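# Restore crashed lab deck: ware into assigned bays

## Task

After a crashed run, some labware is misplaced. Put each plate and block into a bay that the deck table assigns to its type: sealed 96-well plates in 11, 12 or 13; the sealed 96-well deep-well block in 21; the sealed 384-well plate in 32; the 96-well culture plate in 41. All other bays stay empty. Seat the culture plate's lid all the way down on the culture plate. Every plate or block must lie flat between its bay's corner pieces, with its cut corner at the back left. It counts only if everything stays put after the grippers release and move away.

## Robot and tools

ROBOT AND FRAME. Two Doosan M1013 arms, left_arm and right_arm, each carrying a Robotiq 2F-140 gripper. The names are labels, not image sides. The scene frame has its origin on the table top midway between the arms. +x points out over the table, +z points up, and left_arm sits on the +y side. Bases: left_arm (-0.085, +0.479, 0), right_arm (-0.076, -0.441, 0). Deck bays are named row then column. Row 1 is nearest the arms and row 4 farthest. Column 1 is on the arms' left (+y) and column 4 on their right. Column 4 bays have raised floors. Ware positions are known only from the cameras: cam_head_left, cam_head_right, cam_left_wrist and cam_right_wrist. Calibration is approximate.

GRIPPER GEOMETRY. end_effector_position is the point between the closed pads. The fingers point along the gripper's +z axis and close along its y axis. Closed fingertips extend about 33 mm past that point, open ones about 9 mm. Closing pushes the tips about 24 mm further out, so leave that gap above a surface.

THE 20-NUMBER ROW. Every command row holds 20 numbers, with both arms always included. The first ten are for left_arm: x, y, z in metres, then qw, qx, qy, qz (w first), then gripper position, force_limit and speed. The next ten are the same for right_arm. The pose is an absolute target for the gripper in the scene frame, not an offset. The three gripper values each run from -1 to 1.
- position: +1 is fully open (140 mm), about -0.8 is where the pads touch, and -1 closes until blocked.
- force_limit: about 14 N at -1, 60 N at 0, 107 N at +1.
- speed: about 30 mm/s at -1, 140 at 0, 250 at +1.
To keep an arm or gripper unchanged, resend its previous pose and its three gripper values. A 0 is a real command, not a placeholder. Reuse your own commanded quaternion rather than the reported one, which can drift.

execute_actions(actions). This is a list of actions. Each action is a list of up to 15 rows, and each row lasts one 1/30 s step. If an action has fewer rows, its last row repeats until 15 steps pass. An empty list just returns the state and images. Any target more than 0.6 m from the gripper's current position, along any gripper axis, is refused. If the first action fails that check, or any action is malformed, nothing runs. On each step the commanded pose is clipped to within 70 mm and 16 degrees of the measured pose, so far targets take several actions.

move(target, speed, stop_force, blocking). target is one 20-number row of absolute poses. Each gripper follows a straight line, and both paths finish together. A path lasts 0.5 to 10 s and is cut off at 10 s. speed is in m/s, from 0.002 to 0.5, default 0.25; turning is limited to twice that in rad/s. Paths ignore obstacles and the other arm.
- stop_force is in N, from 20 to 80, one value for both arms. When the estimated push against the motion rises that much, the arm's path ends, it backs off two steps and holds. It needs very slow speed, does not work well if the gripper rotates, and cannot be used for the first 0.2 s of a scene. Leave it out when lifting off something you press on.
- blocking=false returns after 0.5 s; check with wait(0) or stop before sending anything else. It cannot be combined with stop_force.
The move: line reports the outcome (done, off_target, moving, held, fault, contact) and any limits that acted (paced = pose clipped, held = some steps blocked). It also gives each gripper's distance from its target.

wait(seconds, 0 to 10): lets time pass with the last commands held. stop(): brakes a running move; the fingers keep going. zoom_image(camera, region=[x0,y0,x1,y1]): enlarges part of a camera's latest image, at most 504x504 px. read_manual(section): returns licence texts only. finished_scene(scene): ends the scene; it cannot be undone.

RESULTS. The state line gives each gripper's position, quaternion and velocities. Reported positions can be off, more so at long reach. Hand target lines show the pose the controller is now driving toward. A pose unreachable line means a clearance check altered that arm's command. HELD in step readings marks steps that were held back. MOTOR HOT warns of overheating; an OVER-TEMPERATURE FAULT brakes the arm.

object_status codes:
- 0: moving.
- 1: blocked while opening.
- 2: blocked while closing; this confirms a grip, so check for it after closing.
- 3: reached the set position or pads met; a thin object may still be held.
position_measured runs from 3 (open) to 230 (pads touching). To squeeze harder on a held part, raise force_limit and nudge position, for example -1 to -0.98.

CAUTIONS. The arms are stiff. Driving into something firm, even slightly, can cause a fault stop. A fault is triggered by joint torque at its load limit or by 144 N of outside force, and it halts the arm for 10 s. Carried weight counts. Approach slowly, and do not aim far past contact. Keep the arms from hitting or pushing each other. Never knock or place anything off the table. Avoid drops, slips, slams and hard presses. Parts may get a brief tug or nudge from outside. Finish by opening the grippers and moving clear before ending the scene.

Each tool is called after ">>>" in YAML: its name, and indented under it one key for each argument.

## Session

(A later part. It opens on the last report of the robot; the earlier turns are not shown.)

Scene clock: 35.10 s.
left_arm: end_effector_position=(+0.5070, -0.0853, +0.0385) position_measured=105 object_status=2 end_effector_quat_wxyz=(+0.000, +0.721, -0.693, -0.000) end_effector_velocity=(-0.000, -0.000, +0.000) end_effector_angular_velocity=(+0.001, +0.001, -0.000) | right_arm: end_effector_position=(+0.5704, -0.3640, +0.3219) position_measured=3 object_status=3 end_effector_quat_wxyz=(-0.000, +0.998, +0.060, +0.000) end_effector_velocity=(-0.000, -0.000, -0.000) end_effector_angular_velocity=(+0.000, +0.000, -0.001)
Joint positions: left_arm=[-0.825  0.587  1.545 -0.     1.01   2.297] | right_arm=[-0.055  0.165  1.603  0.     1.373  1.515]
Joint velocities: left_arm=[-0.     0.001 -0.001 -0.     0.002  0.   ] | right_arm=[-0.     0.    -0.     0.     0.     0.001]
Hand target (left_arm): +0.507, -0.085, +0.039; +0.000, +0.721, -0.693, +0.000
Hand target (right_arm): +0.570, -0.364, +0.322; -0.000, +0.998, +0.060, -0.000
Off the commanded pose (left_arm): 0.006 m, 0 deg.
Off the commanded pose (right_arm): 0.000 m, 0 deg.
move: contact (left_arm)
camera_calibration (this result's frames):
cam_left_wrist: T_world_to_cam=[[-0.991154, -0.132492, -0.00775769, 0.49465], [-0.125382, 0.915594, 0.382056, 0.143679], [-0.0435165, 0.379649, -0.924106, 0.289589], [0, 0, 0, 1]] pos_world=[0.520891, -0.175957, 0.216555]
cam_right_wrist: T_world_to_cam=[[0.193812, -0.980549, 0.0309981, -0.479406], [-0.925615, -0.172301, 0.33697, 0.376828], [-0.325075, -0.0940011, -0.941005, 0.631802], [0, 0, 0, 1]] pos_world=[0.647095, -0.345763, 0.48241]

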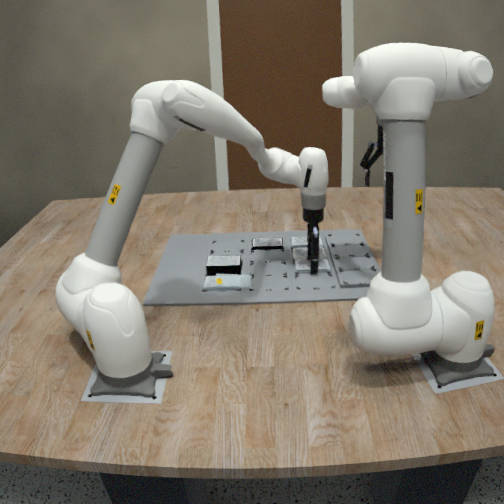

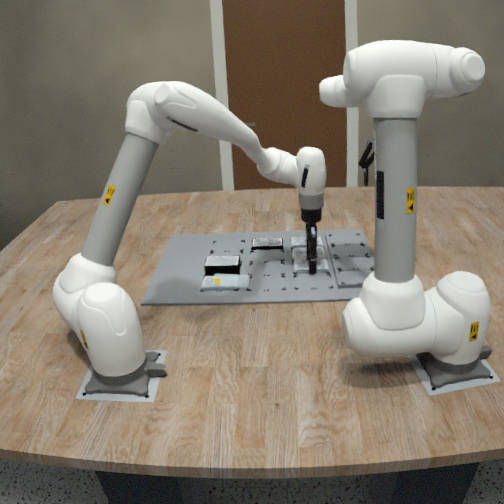

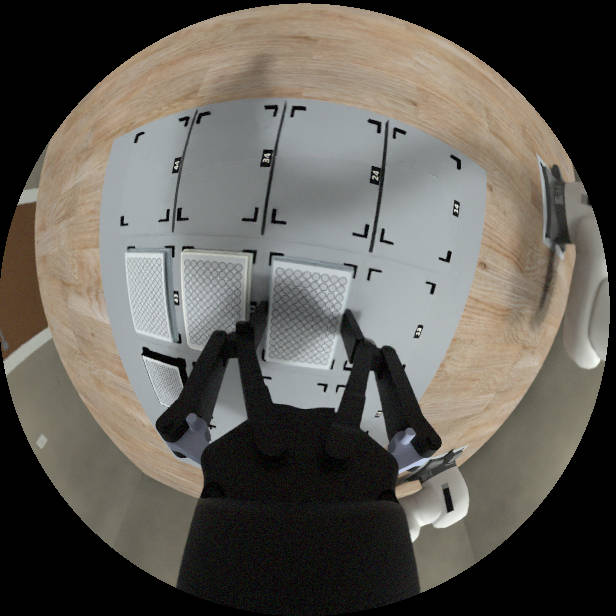

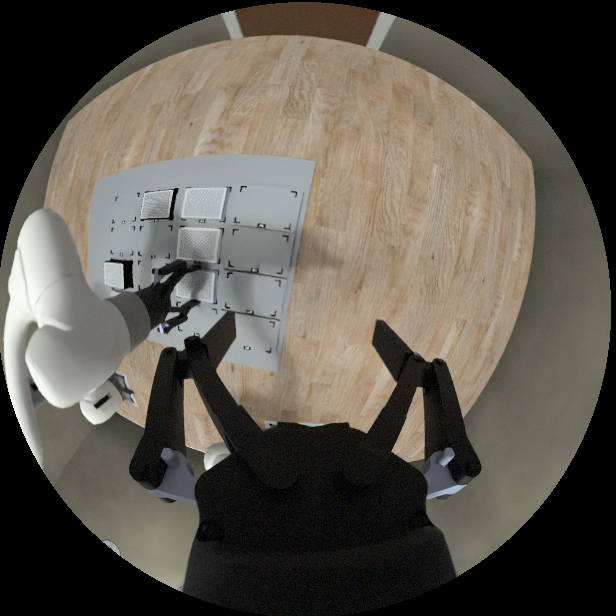

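>>> move:
  target: [0.507,-0.0853,0.0388,0,0.7211,-0.6928,0,0.3,-0.3,-0.5,0.5704,-0.364,0.3219,0,0.998,0.06,0,1,0,0]
  speed: 0.01

>>> move:
  target: [0.507,-0.0853,0.07,0,0.7211,-0.6928,0,0.3,-0.3,-0.5,0.5704,-0.364,0.3219,0,0.998,0.06,0,1,0,0]
  speed: 0.05

>>> move:
  target: [0.53,0.008,0.12,0,0.7133,-0.7009,0,0.3,-0.3,-0.5,0.5704,-0.364,0.3219,0,0.998,0.06,0,1,0,0]
  speed: 0.15

>>> zoom_image:
  camera: "cam_left_wrist"
  region: [150, 140, 400, 320]

>>> zoom_image:
  camera: "cam_right_wrist"
  region: [130, 170, 270, 310]

Scene clock: 36.20 s.
left_arm: end_effector_position=(+0.5070, -0.0853, +0.0388) position_measured=91 object_status=3 end_effector_quat_wxyz=(+0.000, +0.721, -0.693, +0.000) end_effector_velocity=(-0.001, +0.000, -0.001) end_effector_angular_velocity=(+0.001, +0.002, +0.000) | right_arm: end_effector_position=(+0.5704, -0.3640, +0.3219) position_measured=3 object_status=3 end_effector_quat_wxyz=(-0.000, +0.998, +0.060, +0.000) end_effector_velocity=(-0.000, -0.000, +0.000) end_effector_angular_velocity=(+0.000, +0.001, -0.002)
Joint positions: left_arm=[-0.825  0.587  1.545 -0.     1.01   2.297] | right_arm=[-0.055  0.165  1.603  0.     1.373  1.515]
Joint velocities: left_arm=[ 0.     0.001  0.001 -0.001 -0.     0.   ] | right_arm=[-0.    -0.    -0.     0.     0.001  0.001]
Hand target (left_arm): +0.507, -0.085, +0.039; -0.000, +0.721, -0.693, -0.000
Hand target (right_arm): +0.570, -0.364, +0.322; -0.000, +0.998, +0.060, -0.000
Off the commanded pose (left_arm): 0.000 m, 0 deg.
Off the commanded pose (right_arm): 0.000 m, 0 deg.
move: done
camera_calibration (this result's frames):
cam_left_wrist: T_world_to_cam=[[-0.991149, -0.132524, -0.00779368, 0.494665], [-0.125427, 0.915607, 0.382011, 0.143573], [-0.0434896, 0.379607, -0.924125, 0.289833], [0, 0, 0, 1]] pos_world=[0.520899, -0.175925, 0.216851]
cam_right_wrist: T_world_to_cam=[[0.193812, -0.980549, 0.0309983, -0.479406], [-0.925615, -0.172301, 0.33697, 0.376828], [-0.325075, -0.0940013, -0.941005, 0.631802], [0, 0, 0, 1]] pos_world=[0.647095, -0.345763, 0.48241]

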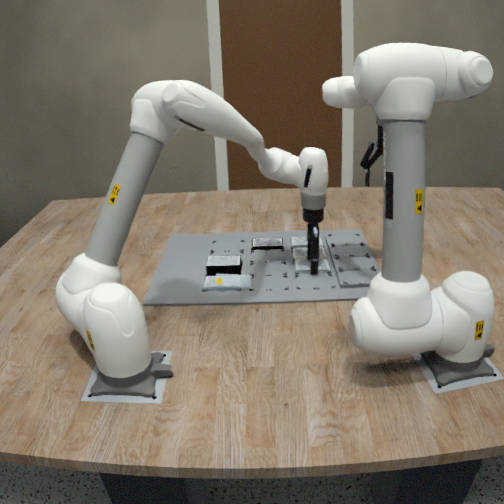

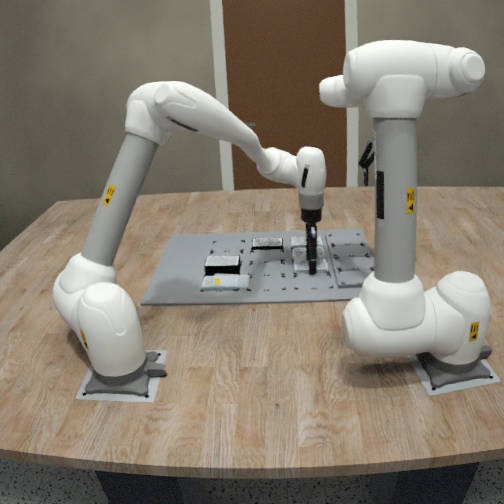

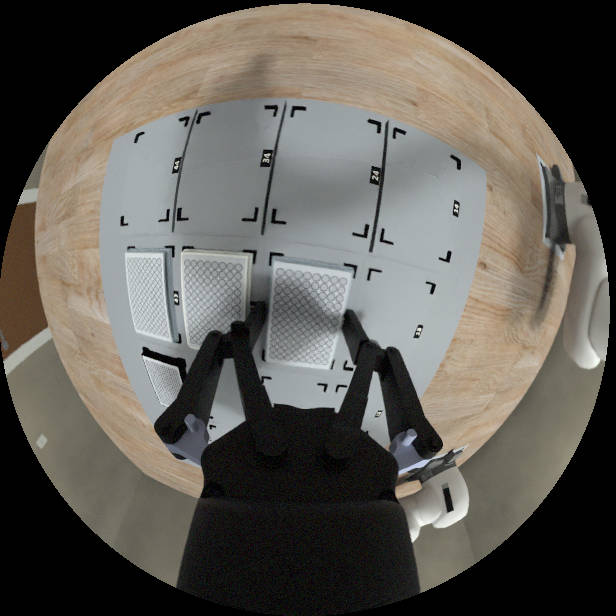

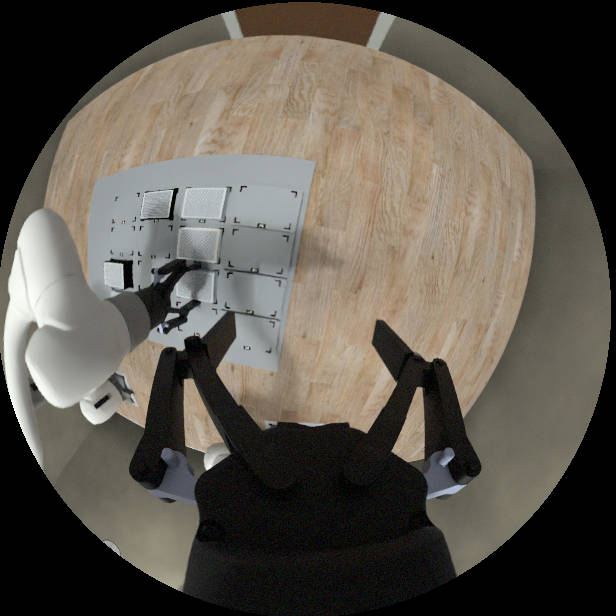

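Scene clock: 37.10 s.
left_arm: end_effector_position=(+0.5070, -0.0853, +0.0701) position_measured=91 object_status=3 end_effector_quat_wxyz=(+0.000, +0.721, -0.693, +0.000) end_effector_velocity=(-0.000, +0.000, -0.001) end_effector_angular_velocity=(+0.002, +0.001, -0.001) | right_arm: end_effector_position=(+0.5704, -0.3640, +0.3219) position_measured=3 object_status=3 end_effector_quat_wxyz=(-0.000, +0.998, +0.060, +0.000) end_effector_velocity=(-0.000, +0.000, +0.000) end_effector_angular_velocity=(-0.000, +0.001, -0.000)
Joint positions: left_arm=[-0.825  0.561  1.523 -0.     1.057  2.298] | right_arm=[-0.055  0.165  1.603  0.     1.373  1.515]
Joint velocities: left_arm=[-0.     0.001  0.     0.     0.001  0.001] | right_arm=[ 0.    -0.    -0.    -0.     0.001  0.   ]
Hand target (left_arm): +0.507, -0.085, +0.070; +0.000, +0.721, -0.693, -0.000
Hand target (right_arm): +0.570, -0.364, +0.322; -0.000, +0.998, +0.060, -0.000
Off the commanded pose (left_arm): 0.000 m, 0 deg.
Off the commanded pose (right_arm): 0.000 m, 0 deg.
move: done
camera_calibration (this result's frames):
cam_left_wrist: T_world_to_cam=[[-0.991176, -0.132321, -0.00785183, 0.494968], [-0.125266, 0.915659, 0.381938, 0.131557], [-0.0433489, 0.379551, -0.924155, 0.318687], [0, 0, 0, 1]] pos_world=[0.520894, -0.175925, 0.248156]
cam_right_wrist: T_world_to_cam=[[0.193812, -0.980549, 0.0309981, -0.479406], [-0.925615, -0.172301, 0.33697, 0.376828], [-0.325075, -0.0940011, -0.941005, 0.631802], [0, 0, 0, 1]] pos_world=[0.647095, -0.345763, 0.48241]

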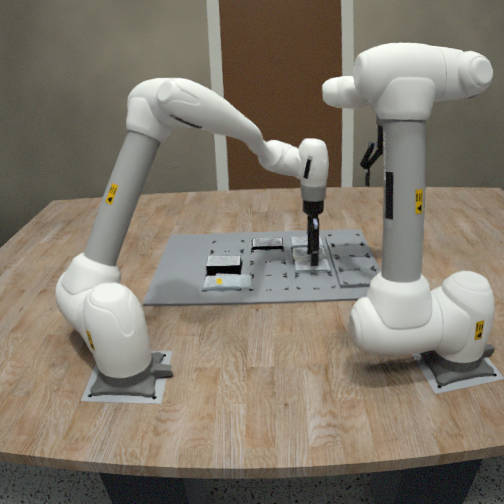

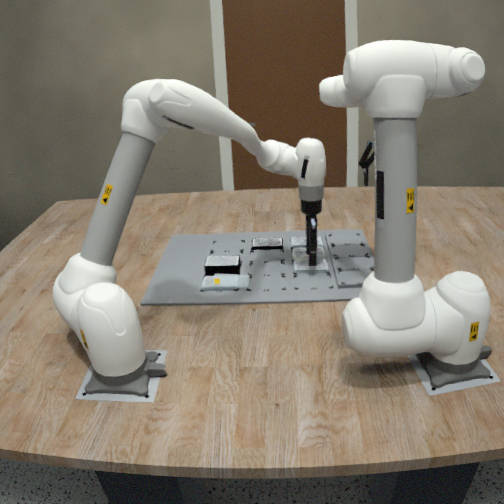

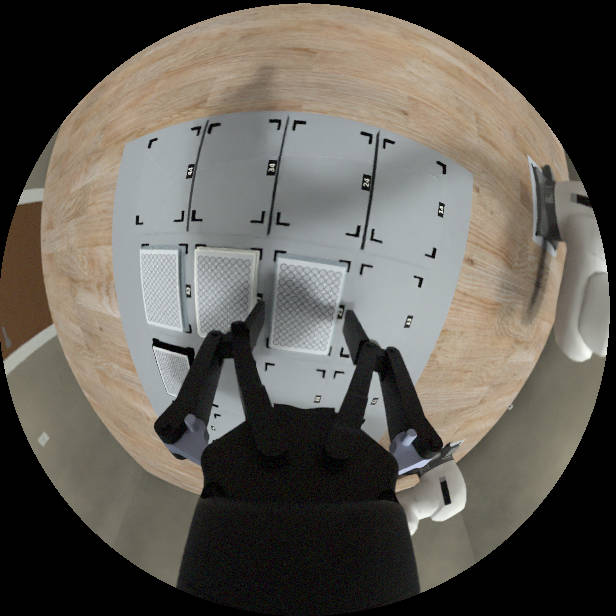

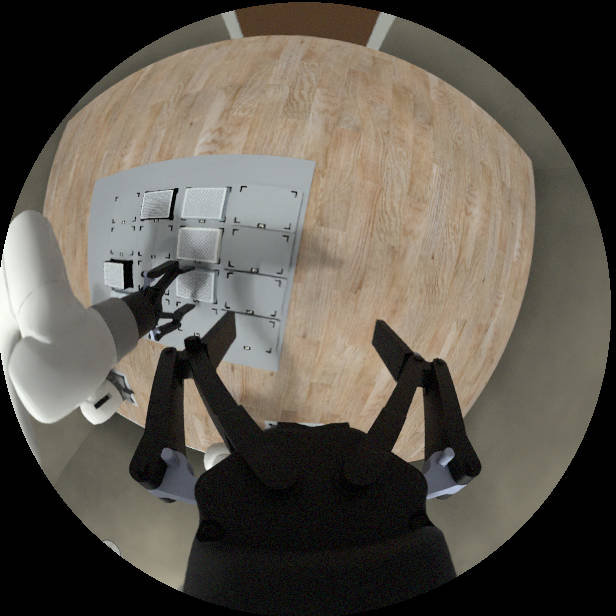

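Scene clock: 38.13 s.
left_arm: end_effector_position=(+0.5302, +0.0080, +0.1201) position_measured=91 object_status=3 end_effector_quat_wxyz=(-0.000, +0.713, -0.701, +0.000) end_effector_velocity=(-0.000, -0.001, -0.001) end_effector_angular_velocity=(-0.001, +0.001, +0.000) | right_arm: end_effector_position=(+0.5704, -0.3640, +0.3219) position_measured=3 object_status=3 end_effector_quat_wxyz=(-0.000, +0.998, +0.060, -0.000) end_effector_velocity=(+0.000, +0.000, +0.000) end_effector_angular_velocity=(+0.000, -0.001, -0.000)
Joint positions: left_arm=[-0.719  0.462  1.583  0.     1.097  2.426] | right_arm=[-0.055  0.165  1.603  0.     1.373  1.515]
Joint velocities: left_arm=[-0.     0.001 -0.    -0.001 -0.001  0.   ] | right_arm=[ 0.    -0.    -0.     0.    -0.001  0.   ]
Hand target (left_arm): +0.530, +0.008, +0.120; +0.000, +0.713, -0.701, +0.000
Hand target (right_arm): +0.570, -0.364, +0.322; -0.000, +0.998, +0.060, -0.000
Off the commanded pose (left_arm): 0.000 m, 0 deg.
Off the commanded pose (right_arm): 0.000 m, 0 deg.
move: done
camera_calibration (this result's frames):
cam_left_wrist: T_world_to_cam=[[-0.993899, -0.110009, -0.00792919, 0.531977], [-0.10468, 0.918227, 0.381969, 0.0189259], [-0.0347392, 0.380469, -0.924141, 0.325925], [0, 0, 0, 1]] pos_world=[0.542035, -0.0828605, 0.29819]
cam_right_wrist: T_world_to_cam=[[0.193812, -0.980549, 0.0309982, -0.479406], [-0.925615, -0.172301, 0.33697, 0.376828], [-0.325075, -0.0940012, -0.941005, 0.631802], [0, 0, 0, 1]] pos_world=[0.647095, -0.345763, 0.48241]

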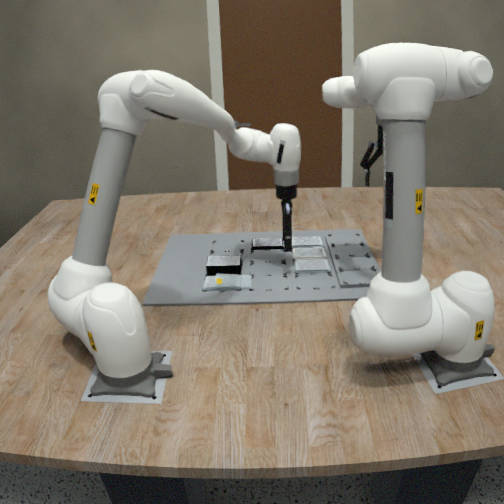

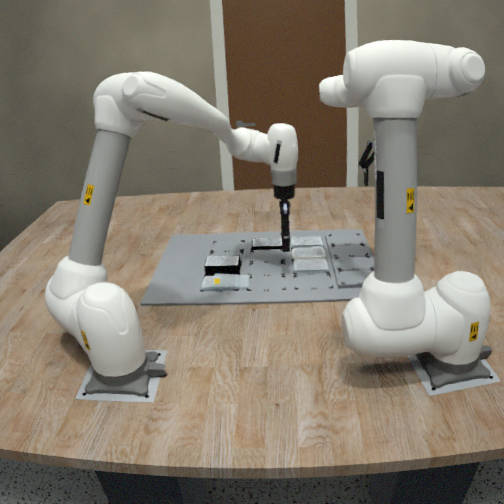

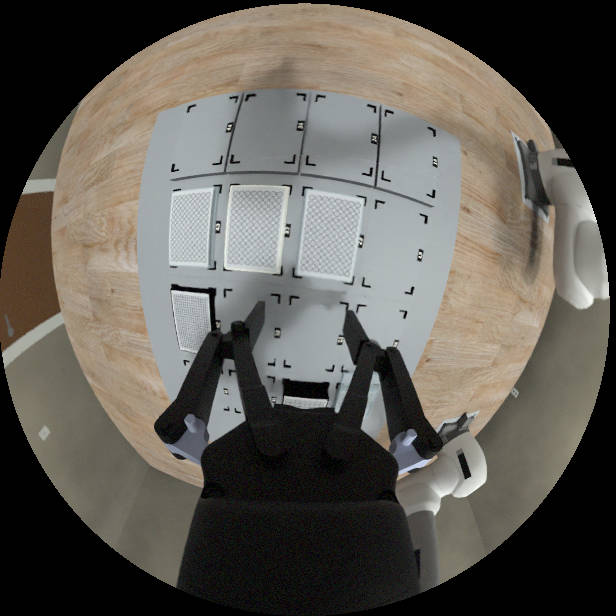

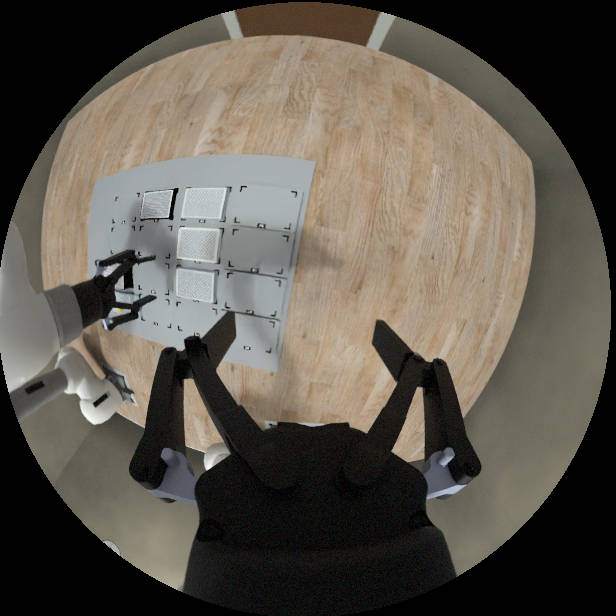

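Region (150, 140, 400, 320) of cam_left_wrist's 616x616 image, scaled by 2.016, with more detail than that image has; it fills the top 363 rows of this view, and the rest is white.

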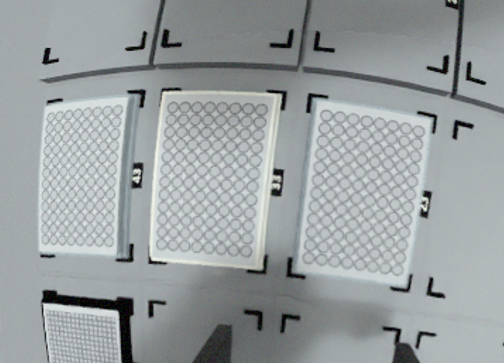

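Region (130, 170, 270, 310) of cam_right_wrist's 616x616 image, scaled by 3.600, with more detail than that image has.

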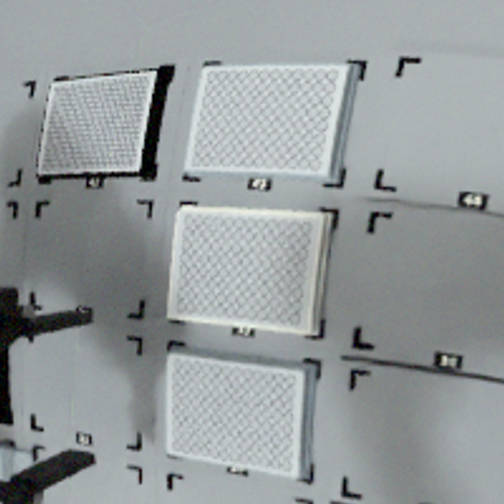

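>>> move:
  target: [0.39,0.31,0.13,0,0.7133,-0.7009,0,0.45,-0.3,-0.5,0.5704,-0.364,0.3219,0,0.998,0.06,0,1,0,0]
  speed: 0.2

>>> zoom_image:
  camera: "cam_left_wrist"
  region: [200, 130, 420, 330]

>>> zoom_image:
  camera: "cam_head_left"
  region: [190, 225, 350, 305]

Scene clock: 40.67 s.
left_arm: end_effector_position=(+0.3906, +0.3102, +0.1304) position_measured=72 object_status=3 end_effector_quat_wxyz=(-0.000, +0.713, -0.701, +0.000) end_effector_velocity=(-0.000, -0.000, +0.000) end_effector_angular_velocity=(-0.001, +0.001, +0.002) | right_arm: end_effector_position=(+0.5704, -0.3640, +0.3219) position_measured=3 object_status=3 end_effector_quat_wxyz=(-0.000, +0.998, +0.060, +0.000) end_effector_velocity=(-0.000, +0.000, +0.000) end_effector_angular_velocity=(-0.000, +0.000, -0.000)
Joint positions: left_arm=[-0.43   0.059  2.096  0.     0.986  2.714] | right_arm=[-0.055  0.165  1.603  0.     1.373  1.515]
Joint velocities: left_arm=[ 0.     0.    -0.001 -0.001  0.001 -0.001] | right_arm=[ 0.001 -0.    -0.    -0.     0.     0.001]
Hand target (left_arm): +0.391, +0.310, +0.130; -0.000, +0.713, -0.701, +0.000
Hand target (right_arm): +0.570, -0.364, +0.322; -0.000, +0.998, +0.060, -0.000
Off the commanded pose (left_arm): 0.001 m, 0 deg.
Off the commanded pose (right_arm): 0.000 m, 0 deg.
move: done
camera_calibration (this result's frames):
cam_left_wrist: T_world_to_cam=[[-0.993891, -0.11006, -0.0081999, 0.426603], [-0.104835, 0.918259, 0.38185, -0.277048], [-0.0344966, 0.380377, -0.924188, 0.215527], [0, 0, 0, 1]] pos_world=[0.402388, 0.219372, 0.308476]
cam_right_wrist: T_world_to_cam=[[0.193812, -0.980549, 0.0309981, -0.479406], [-0.925615, -0.172301, 0.33697, 0.376828], [-0.325075, -0.0940011, -0.941005, 0.631802], [0, 0, 0, 1]] pos_world=[0.647095, -0.345763, 0.48241]

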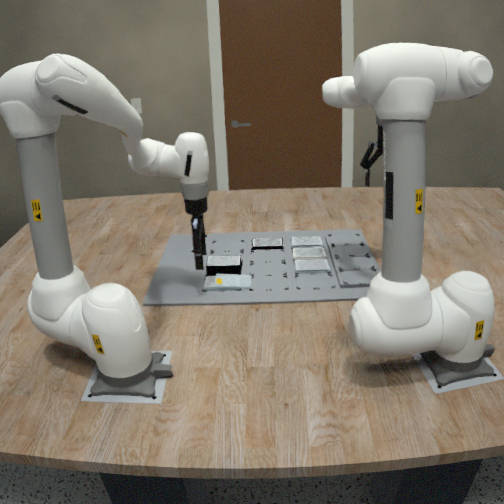

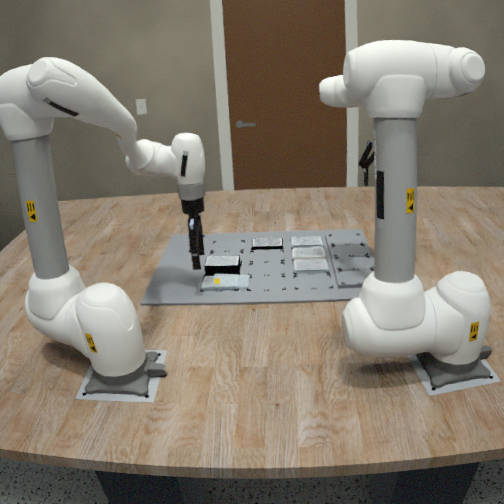

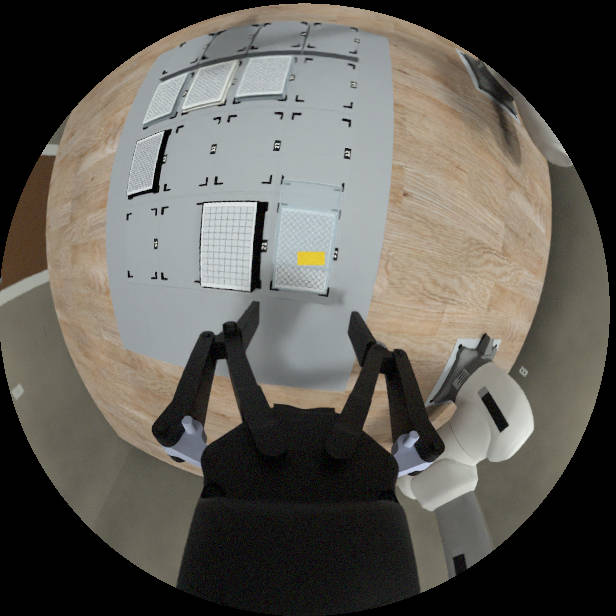

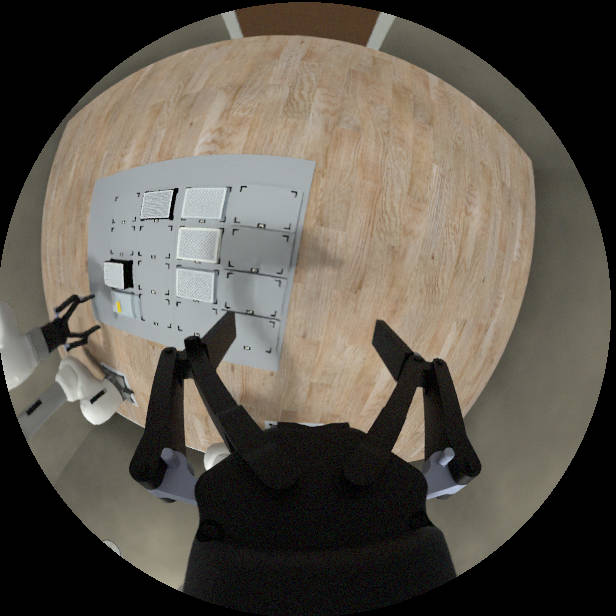

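Region (200, 130, 420, 330) of cam_left_wrist's 616x616 image, scaled by 2.291, with more detail than that image has; it fills the top 458 rows of this view, and the rest is white.

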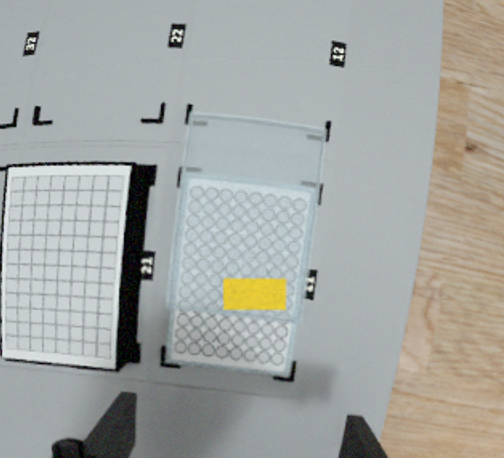

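Region (190, 225, 350, 305) of cam_head_left's 504x504 image, scaled by 3.150, with more detail than that image has.

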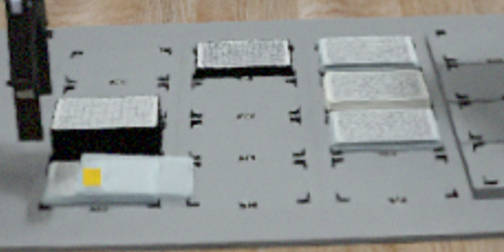

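>>> move:
  target: [0.399,0.202,0.085,-0.0311,0.7126,-0.7002,-0.0306,0.35,-0.5,-0.6,0.5704,-0.364,0.3219,0,0.998,0.06,0,1,0,0]
  speed: 0.12

>>> move:
  target: [0.399,0.204,0.056,-0.0311,0.7126,-0.7002,-0.0306,0.35,-0.5,-0.6,0.5704,-0.364,0.3219,0,0.998,0.06,0,1,0,0]
  speed: 0.03
  stop_force: 20

>>> zoom_image:
  camera: "cam_left_wrist"
  region: [200, 200, 420, 420]

>>> zoom_image:
  camera: "cam_head_left"
  region: [190, 235, 290, 305]

Scene clock: 42.50 s.
left_arm: end_effector_position=(+0.3987, +0.2019, +0.0848) position_measured=85 object_status=3 end_effector_quat_wxyz=(-0.031, +0.713, -0.700, -0.031) end_effector_velocity=(-0.000, -0.000, +0.000) end_effector_angular_velocity=(-0.000, +0.001, +0.001) | right_arm: end_effector_position=(+0.5704, -0.3640, +0.3219) position_measured=3 object_status=3 end_effector_quat_wxyz=(-0.000, +0.998, +0.060, +0.000) end_effector_velocity=(-0.000, -0.000, +0.000) end_effector_angular_velocity=(+0.000, +0.000, +0.001)
Joint positions: left_arm=[-0.646  0.21   2.021  0.086  0.964  2.448] | right_arm=[-0.055  0.165  1.603  0.     1.373  1.515]
Joint velocities: left_arm=[-0.     0.    -0.001 -0.001  0.001 -0.001] | right_arm=[-0.    -0.    -0.     0.     0.    -0.001]
Hand target (left_arm): +0.399, +0.202, +0.085; -0.031, +0.713, -0.700, -0.031
Hand target (right_arm): +0.570, -0.364, +0.322; -0.000, +0.998, +0.060, -0.000
Off the commanded pose (left_arm): 0.000 m, 0 deg.
Off the commanded pose (right_arm): 0.000 m, 0 deg.
move: done
camera_calibration (this result's frames):
cam_left_wrist: T_world_to_cam=[[-0.993899, -0.108928, -0.0172947, 0.422884], [-0.10461, 0.88135, 0.460737, -0.158648], [-0.0349443, 0.459735, -0.887368, 0.195948], [0, 0, 0, 1]] pos_world=[0.410555, 0.0958039, 0.254287]
cam_right_wrist: T_world_to_cam=[[0.193812, -0.980549, 0.0309981, -0.479406], [-0.925615, -0.172301, 0.33697, 0.376828], [-0.325075, -0.0940011, -0.941005, 0.631802], [0, 0, 0, 1]] pos_world=[0.647095, -0.345763, 0.48241]

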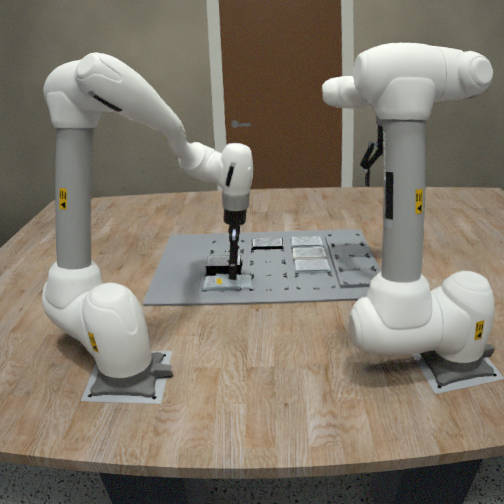

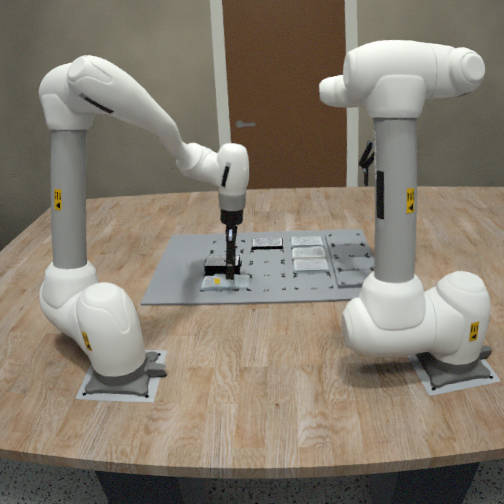

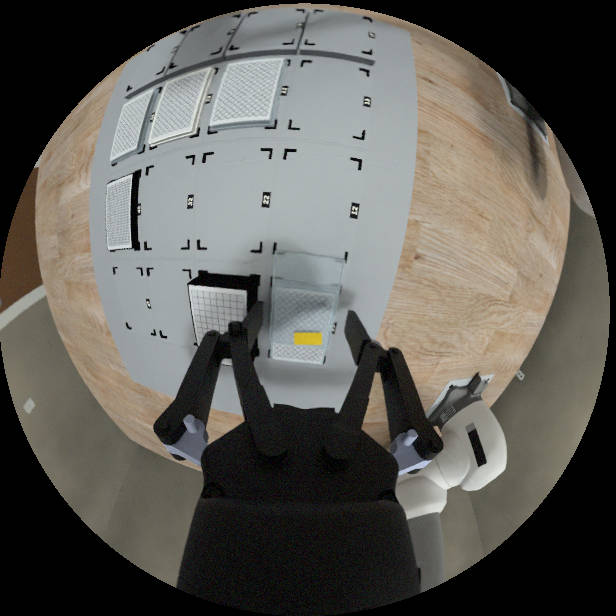

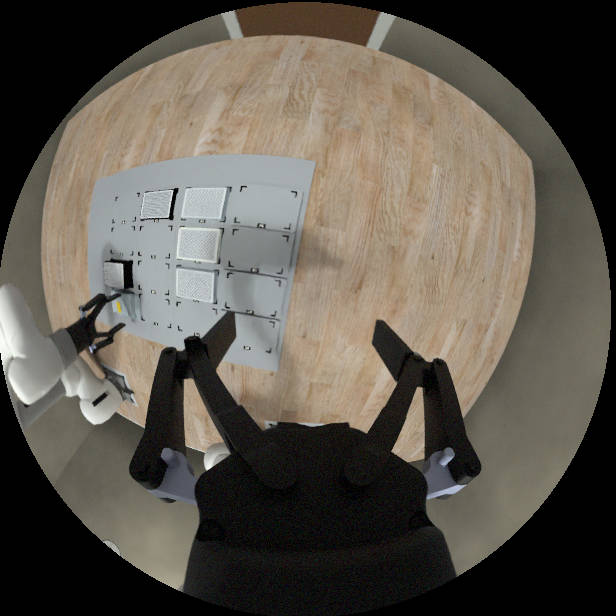

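Scene clock: 43.70 s.
left_arm: end_effector_position=(+0.3990, +0.2040, +0.0560) position_measured=85 object_status=3 end_effector_quat_wxyz=(-0.031, +0.713, -0.700, -0.031) end_effector_velocity=(-0.000, +0.000, -0.000) end_effector_angular_velocity=(+0.001, +0.001, +0.000) | right_arm: end_effector_position=(+0.5704, -0.3640, +0.3219) position_measured=3 object_status=3 end_effector_quat_wxyz=(-0.000, +0.998, +0.060, +0.000) end_effector_velocity=(+0.000, +0.000, +0.000) end_effector_angular_velocity=(+0.001, -0.001, +0.001)
Joint positions: left_arm=[-0.642  0.242  2.045  0.09   0.907  2.445] | right_arm=[-0.055  0.165  1.603  0.     1.373  1.515]
Joint velocities: left_arm=[-0.     0.    -0.     0.     0.001 -0.001] | right_arm=[ 0.    -0.     0.     0.    -0.001 -0.001]
Hand target (left_arm): +0.399, +0.204, +0.056; -0.031, +0.713, -0.700, -0.031
Hand target (right_arm): +0.570, -0.364, +0.322; -0.000, +0.998, +0.060, -0.000
Off the commanded pose (left_arm): 0.000 m, 0 deg.
Off the commanded pose (right_arm): 0.000 m, 0 deg.
move: done
camera_calibration (this result's frames):
cam_left_wrist: T_world_to_cam=[[-0.993892, -0.108991, -0.0172965, 0.422899], [-0.10467, 0.881384, 0.460659, -0.147172], [-0.0349628, 0.459656, -0.887409, 0.169381], [0, 0, 0, 1]] pos_world=[0.410833, 0.09795, 0.225421]
cam_right_wrist: T_world_to_cam=[[0.193812, -0.980549, 0.0309984, -0.479406], [-0.925615, -0.172301, 0.33697, 0.376828], [-0.325075, -0.0940015, -0.941005, 0.631802], [0, 0, 0, 1]] pos_world=[0.647095, -0.345763, 0.48241]

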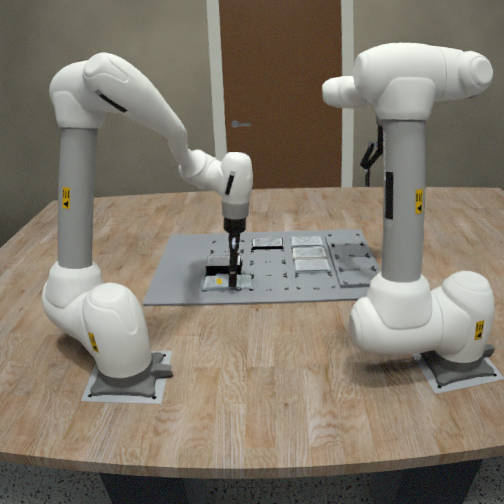

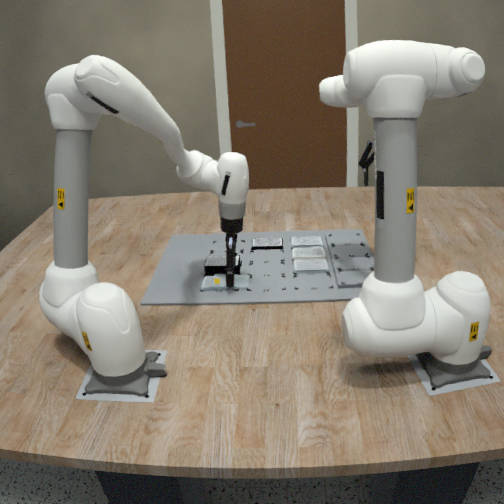

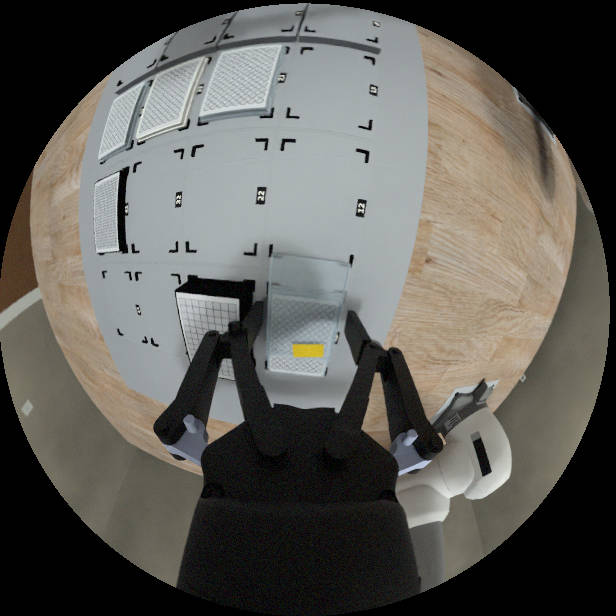

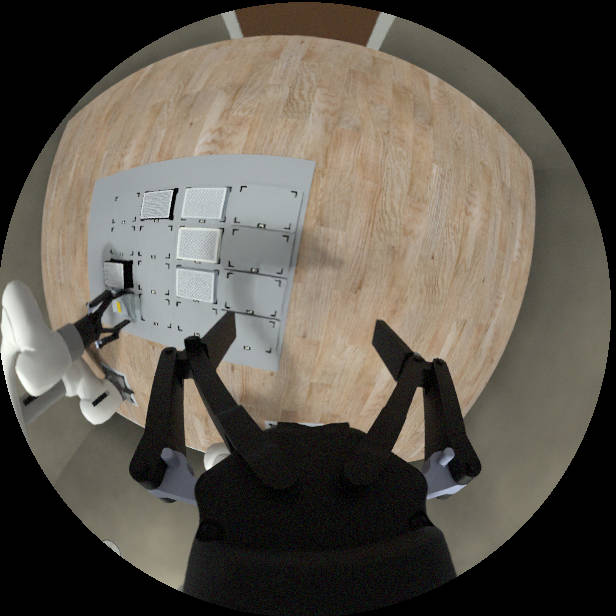

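Region (200, 200, 420, 420) of cam_left_wrist's 616x616 image, scaled by 2.291, with more detail than that image has.

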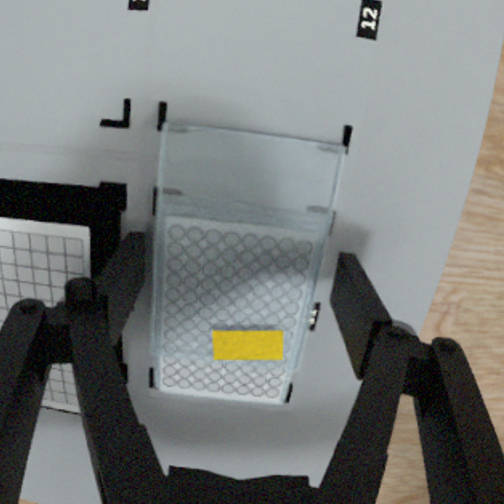

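Region (190, 235, 290, 305) of cam_head_left's 504x504 image, scaled by 5.040, with more detail than that image has; it fills the top 353 rows of this view, and the rest is white.

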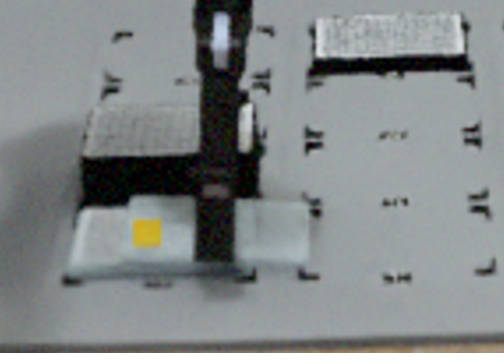

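>>> move:
  target: [0.4005,0.205,0.045,-0.0311,0.7126,-0.7002,-0.0306,0.35,-0.5,-0.6,0.5704,-0.364,0.3219,0,0.998,0.06,0,1,0,0]
  speed: 0.015
  stop_force: 20

>>> zoom_image:
  camera: "cam_head_left"
  region: [190, 235, 290, 305]

>>> zoom_image:
  camera: "cam_left_wrist"
  region: [200, 200, 420, 420]

Scene clock: 45.10 s.
left_arm: end_effector_position=(+0.4005, +0.2050, +0.0450) position_measured=85 object_status=3 end_effector_quat_wxyz=(-0.031, +0.713, -0.700, -0.031) end_effector_velocity=(+0.000, +0.000, +0.000) end_effector_angular_velocity=(-0.000, +0.000, -0.001) | right_arm: end_effector_position=(+0.5704, -0.3640, +0.3219) position_measured=3 object_status=3 end_effector_quat_wxyz=(-0.000, +0.998, +0.060, +0.000) end_effector_velocity=(+0.000, -0.001, -0.000) end_effector_angular_velocity=(-0.000, -0.000, -0.001)
Joint positions: left_arm=[-0.639  0.256  2.052  0.092  0.886  2.445] | right_arm=[-0.055  0.165  1.603  0.     1.373  1.515]
Joint velocities: left_arm=[ 0.     0.    -0.    -0.     0.     0.001] | right_arm=[-0.001  0.     0.    -0.    -0.001  0.   ]
Hand target (left_arm): +0.400, +0.205, +0.045; -0.031, +0.713, -0.700, -0.031
Hand target (right_arm): +0.570, -0.364, +0.322; -0.000, +0.998, +0.060, -0.000
Off the commanded pose (left_arm): 0.000 m, 0 deg.
Off the commanded pose (right_arm): 0.000 m, 0 deg.
move: done
camera_calibration (this result's frames):
cam_left_wrist: T_world_to_cam=[[-0.993893, -0.108984, -0.0172929, 0.424313], [-0.104663, 0.881396, 0.460638, -0.142825], [-0.0349602, 0.459635, -0.88742, 0.159236], [0, 0, 0, 1]] pos_world=[0.41234, 0.0989383, 0.214437]
cam_right_wrist: T_world_to_cam=[[0.193812, -0.980549, 0.0309982, -0.479406], [-0.925615, -0.172301, 0.33697, 0.376828], [-0.325075, -0.0940013, -0.941005, 0.631802], [0, 0, 0, 1]] pos_world=[0.647095, -0.345763, 0.48241]

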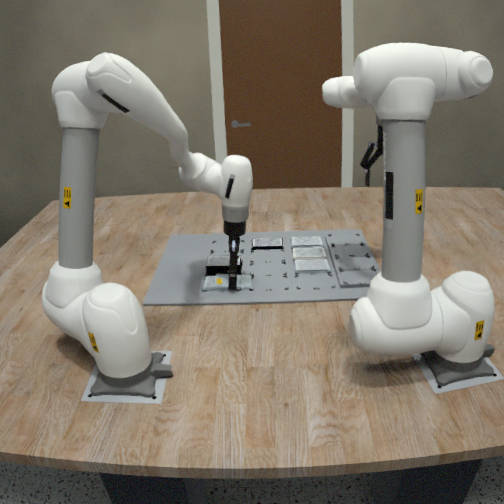

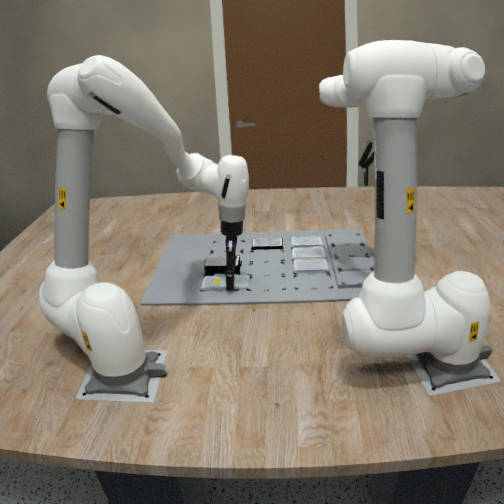

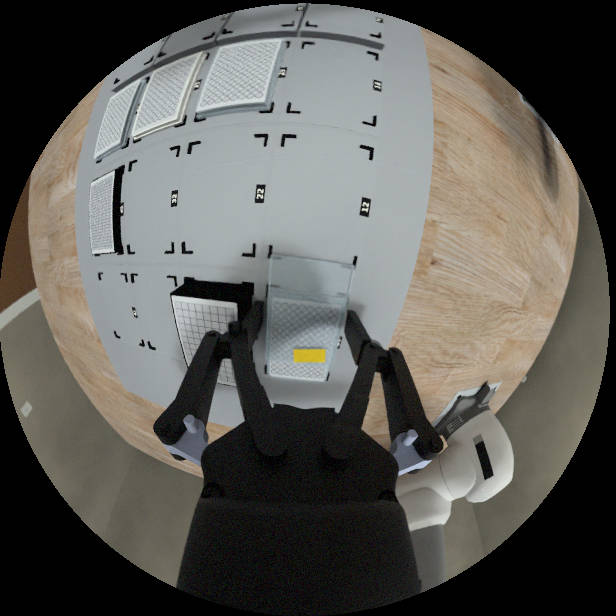

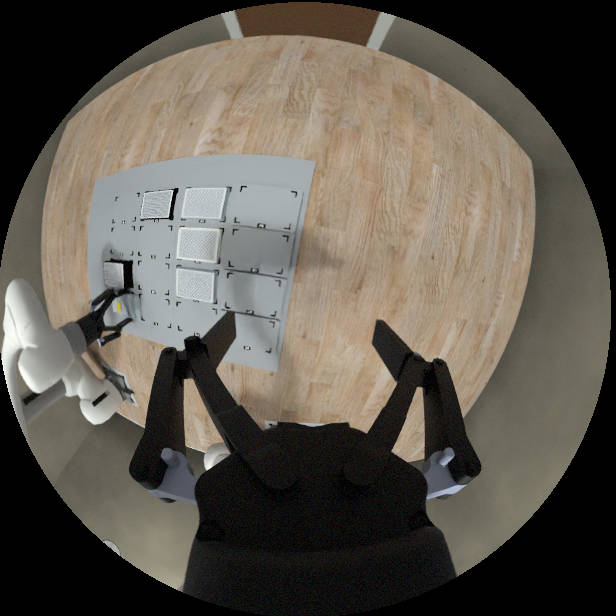

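Region (190, 235, 290, 305) of cam_head_left's 504x504 image, scaled by 5.040, with more detail than that image has; it fills the top 353 rows of this view, and the rest is white.

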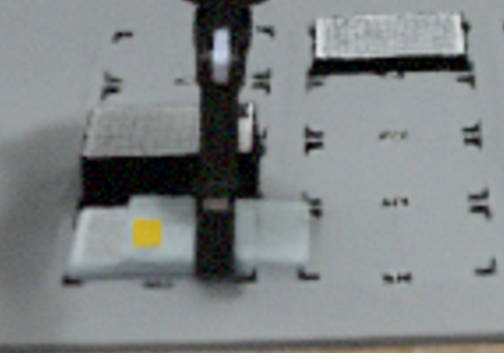

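Region (200, 200, 420, 420) of cam_left_wrist's 616x616 image, scaled by 2.291, with more detail than that image has.

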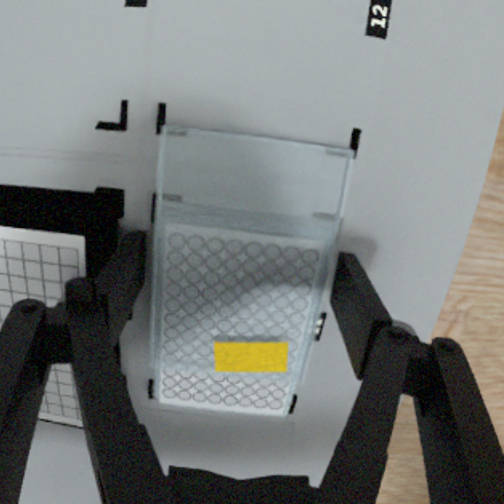

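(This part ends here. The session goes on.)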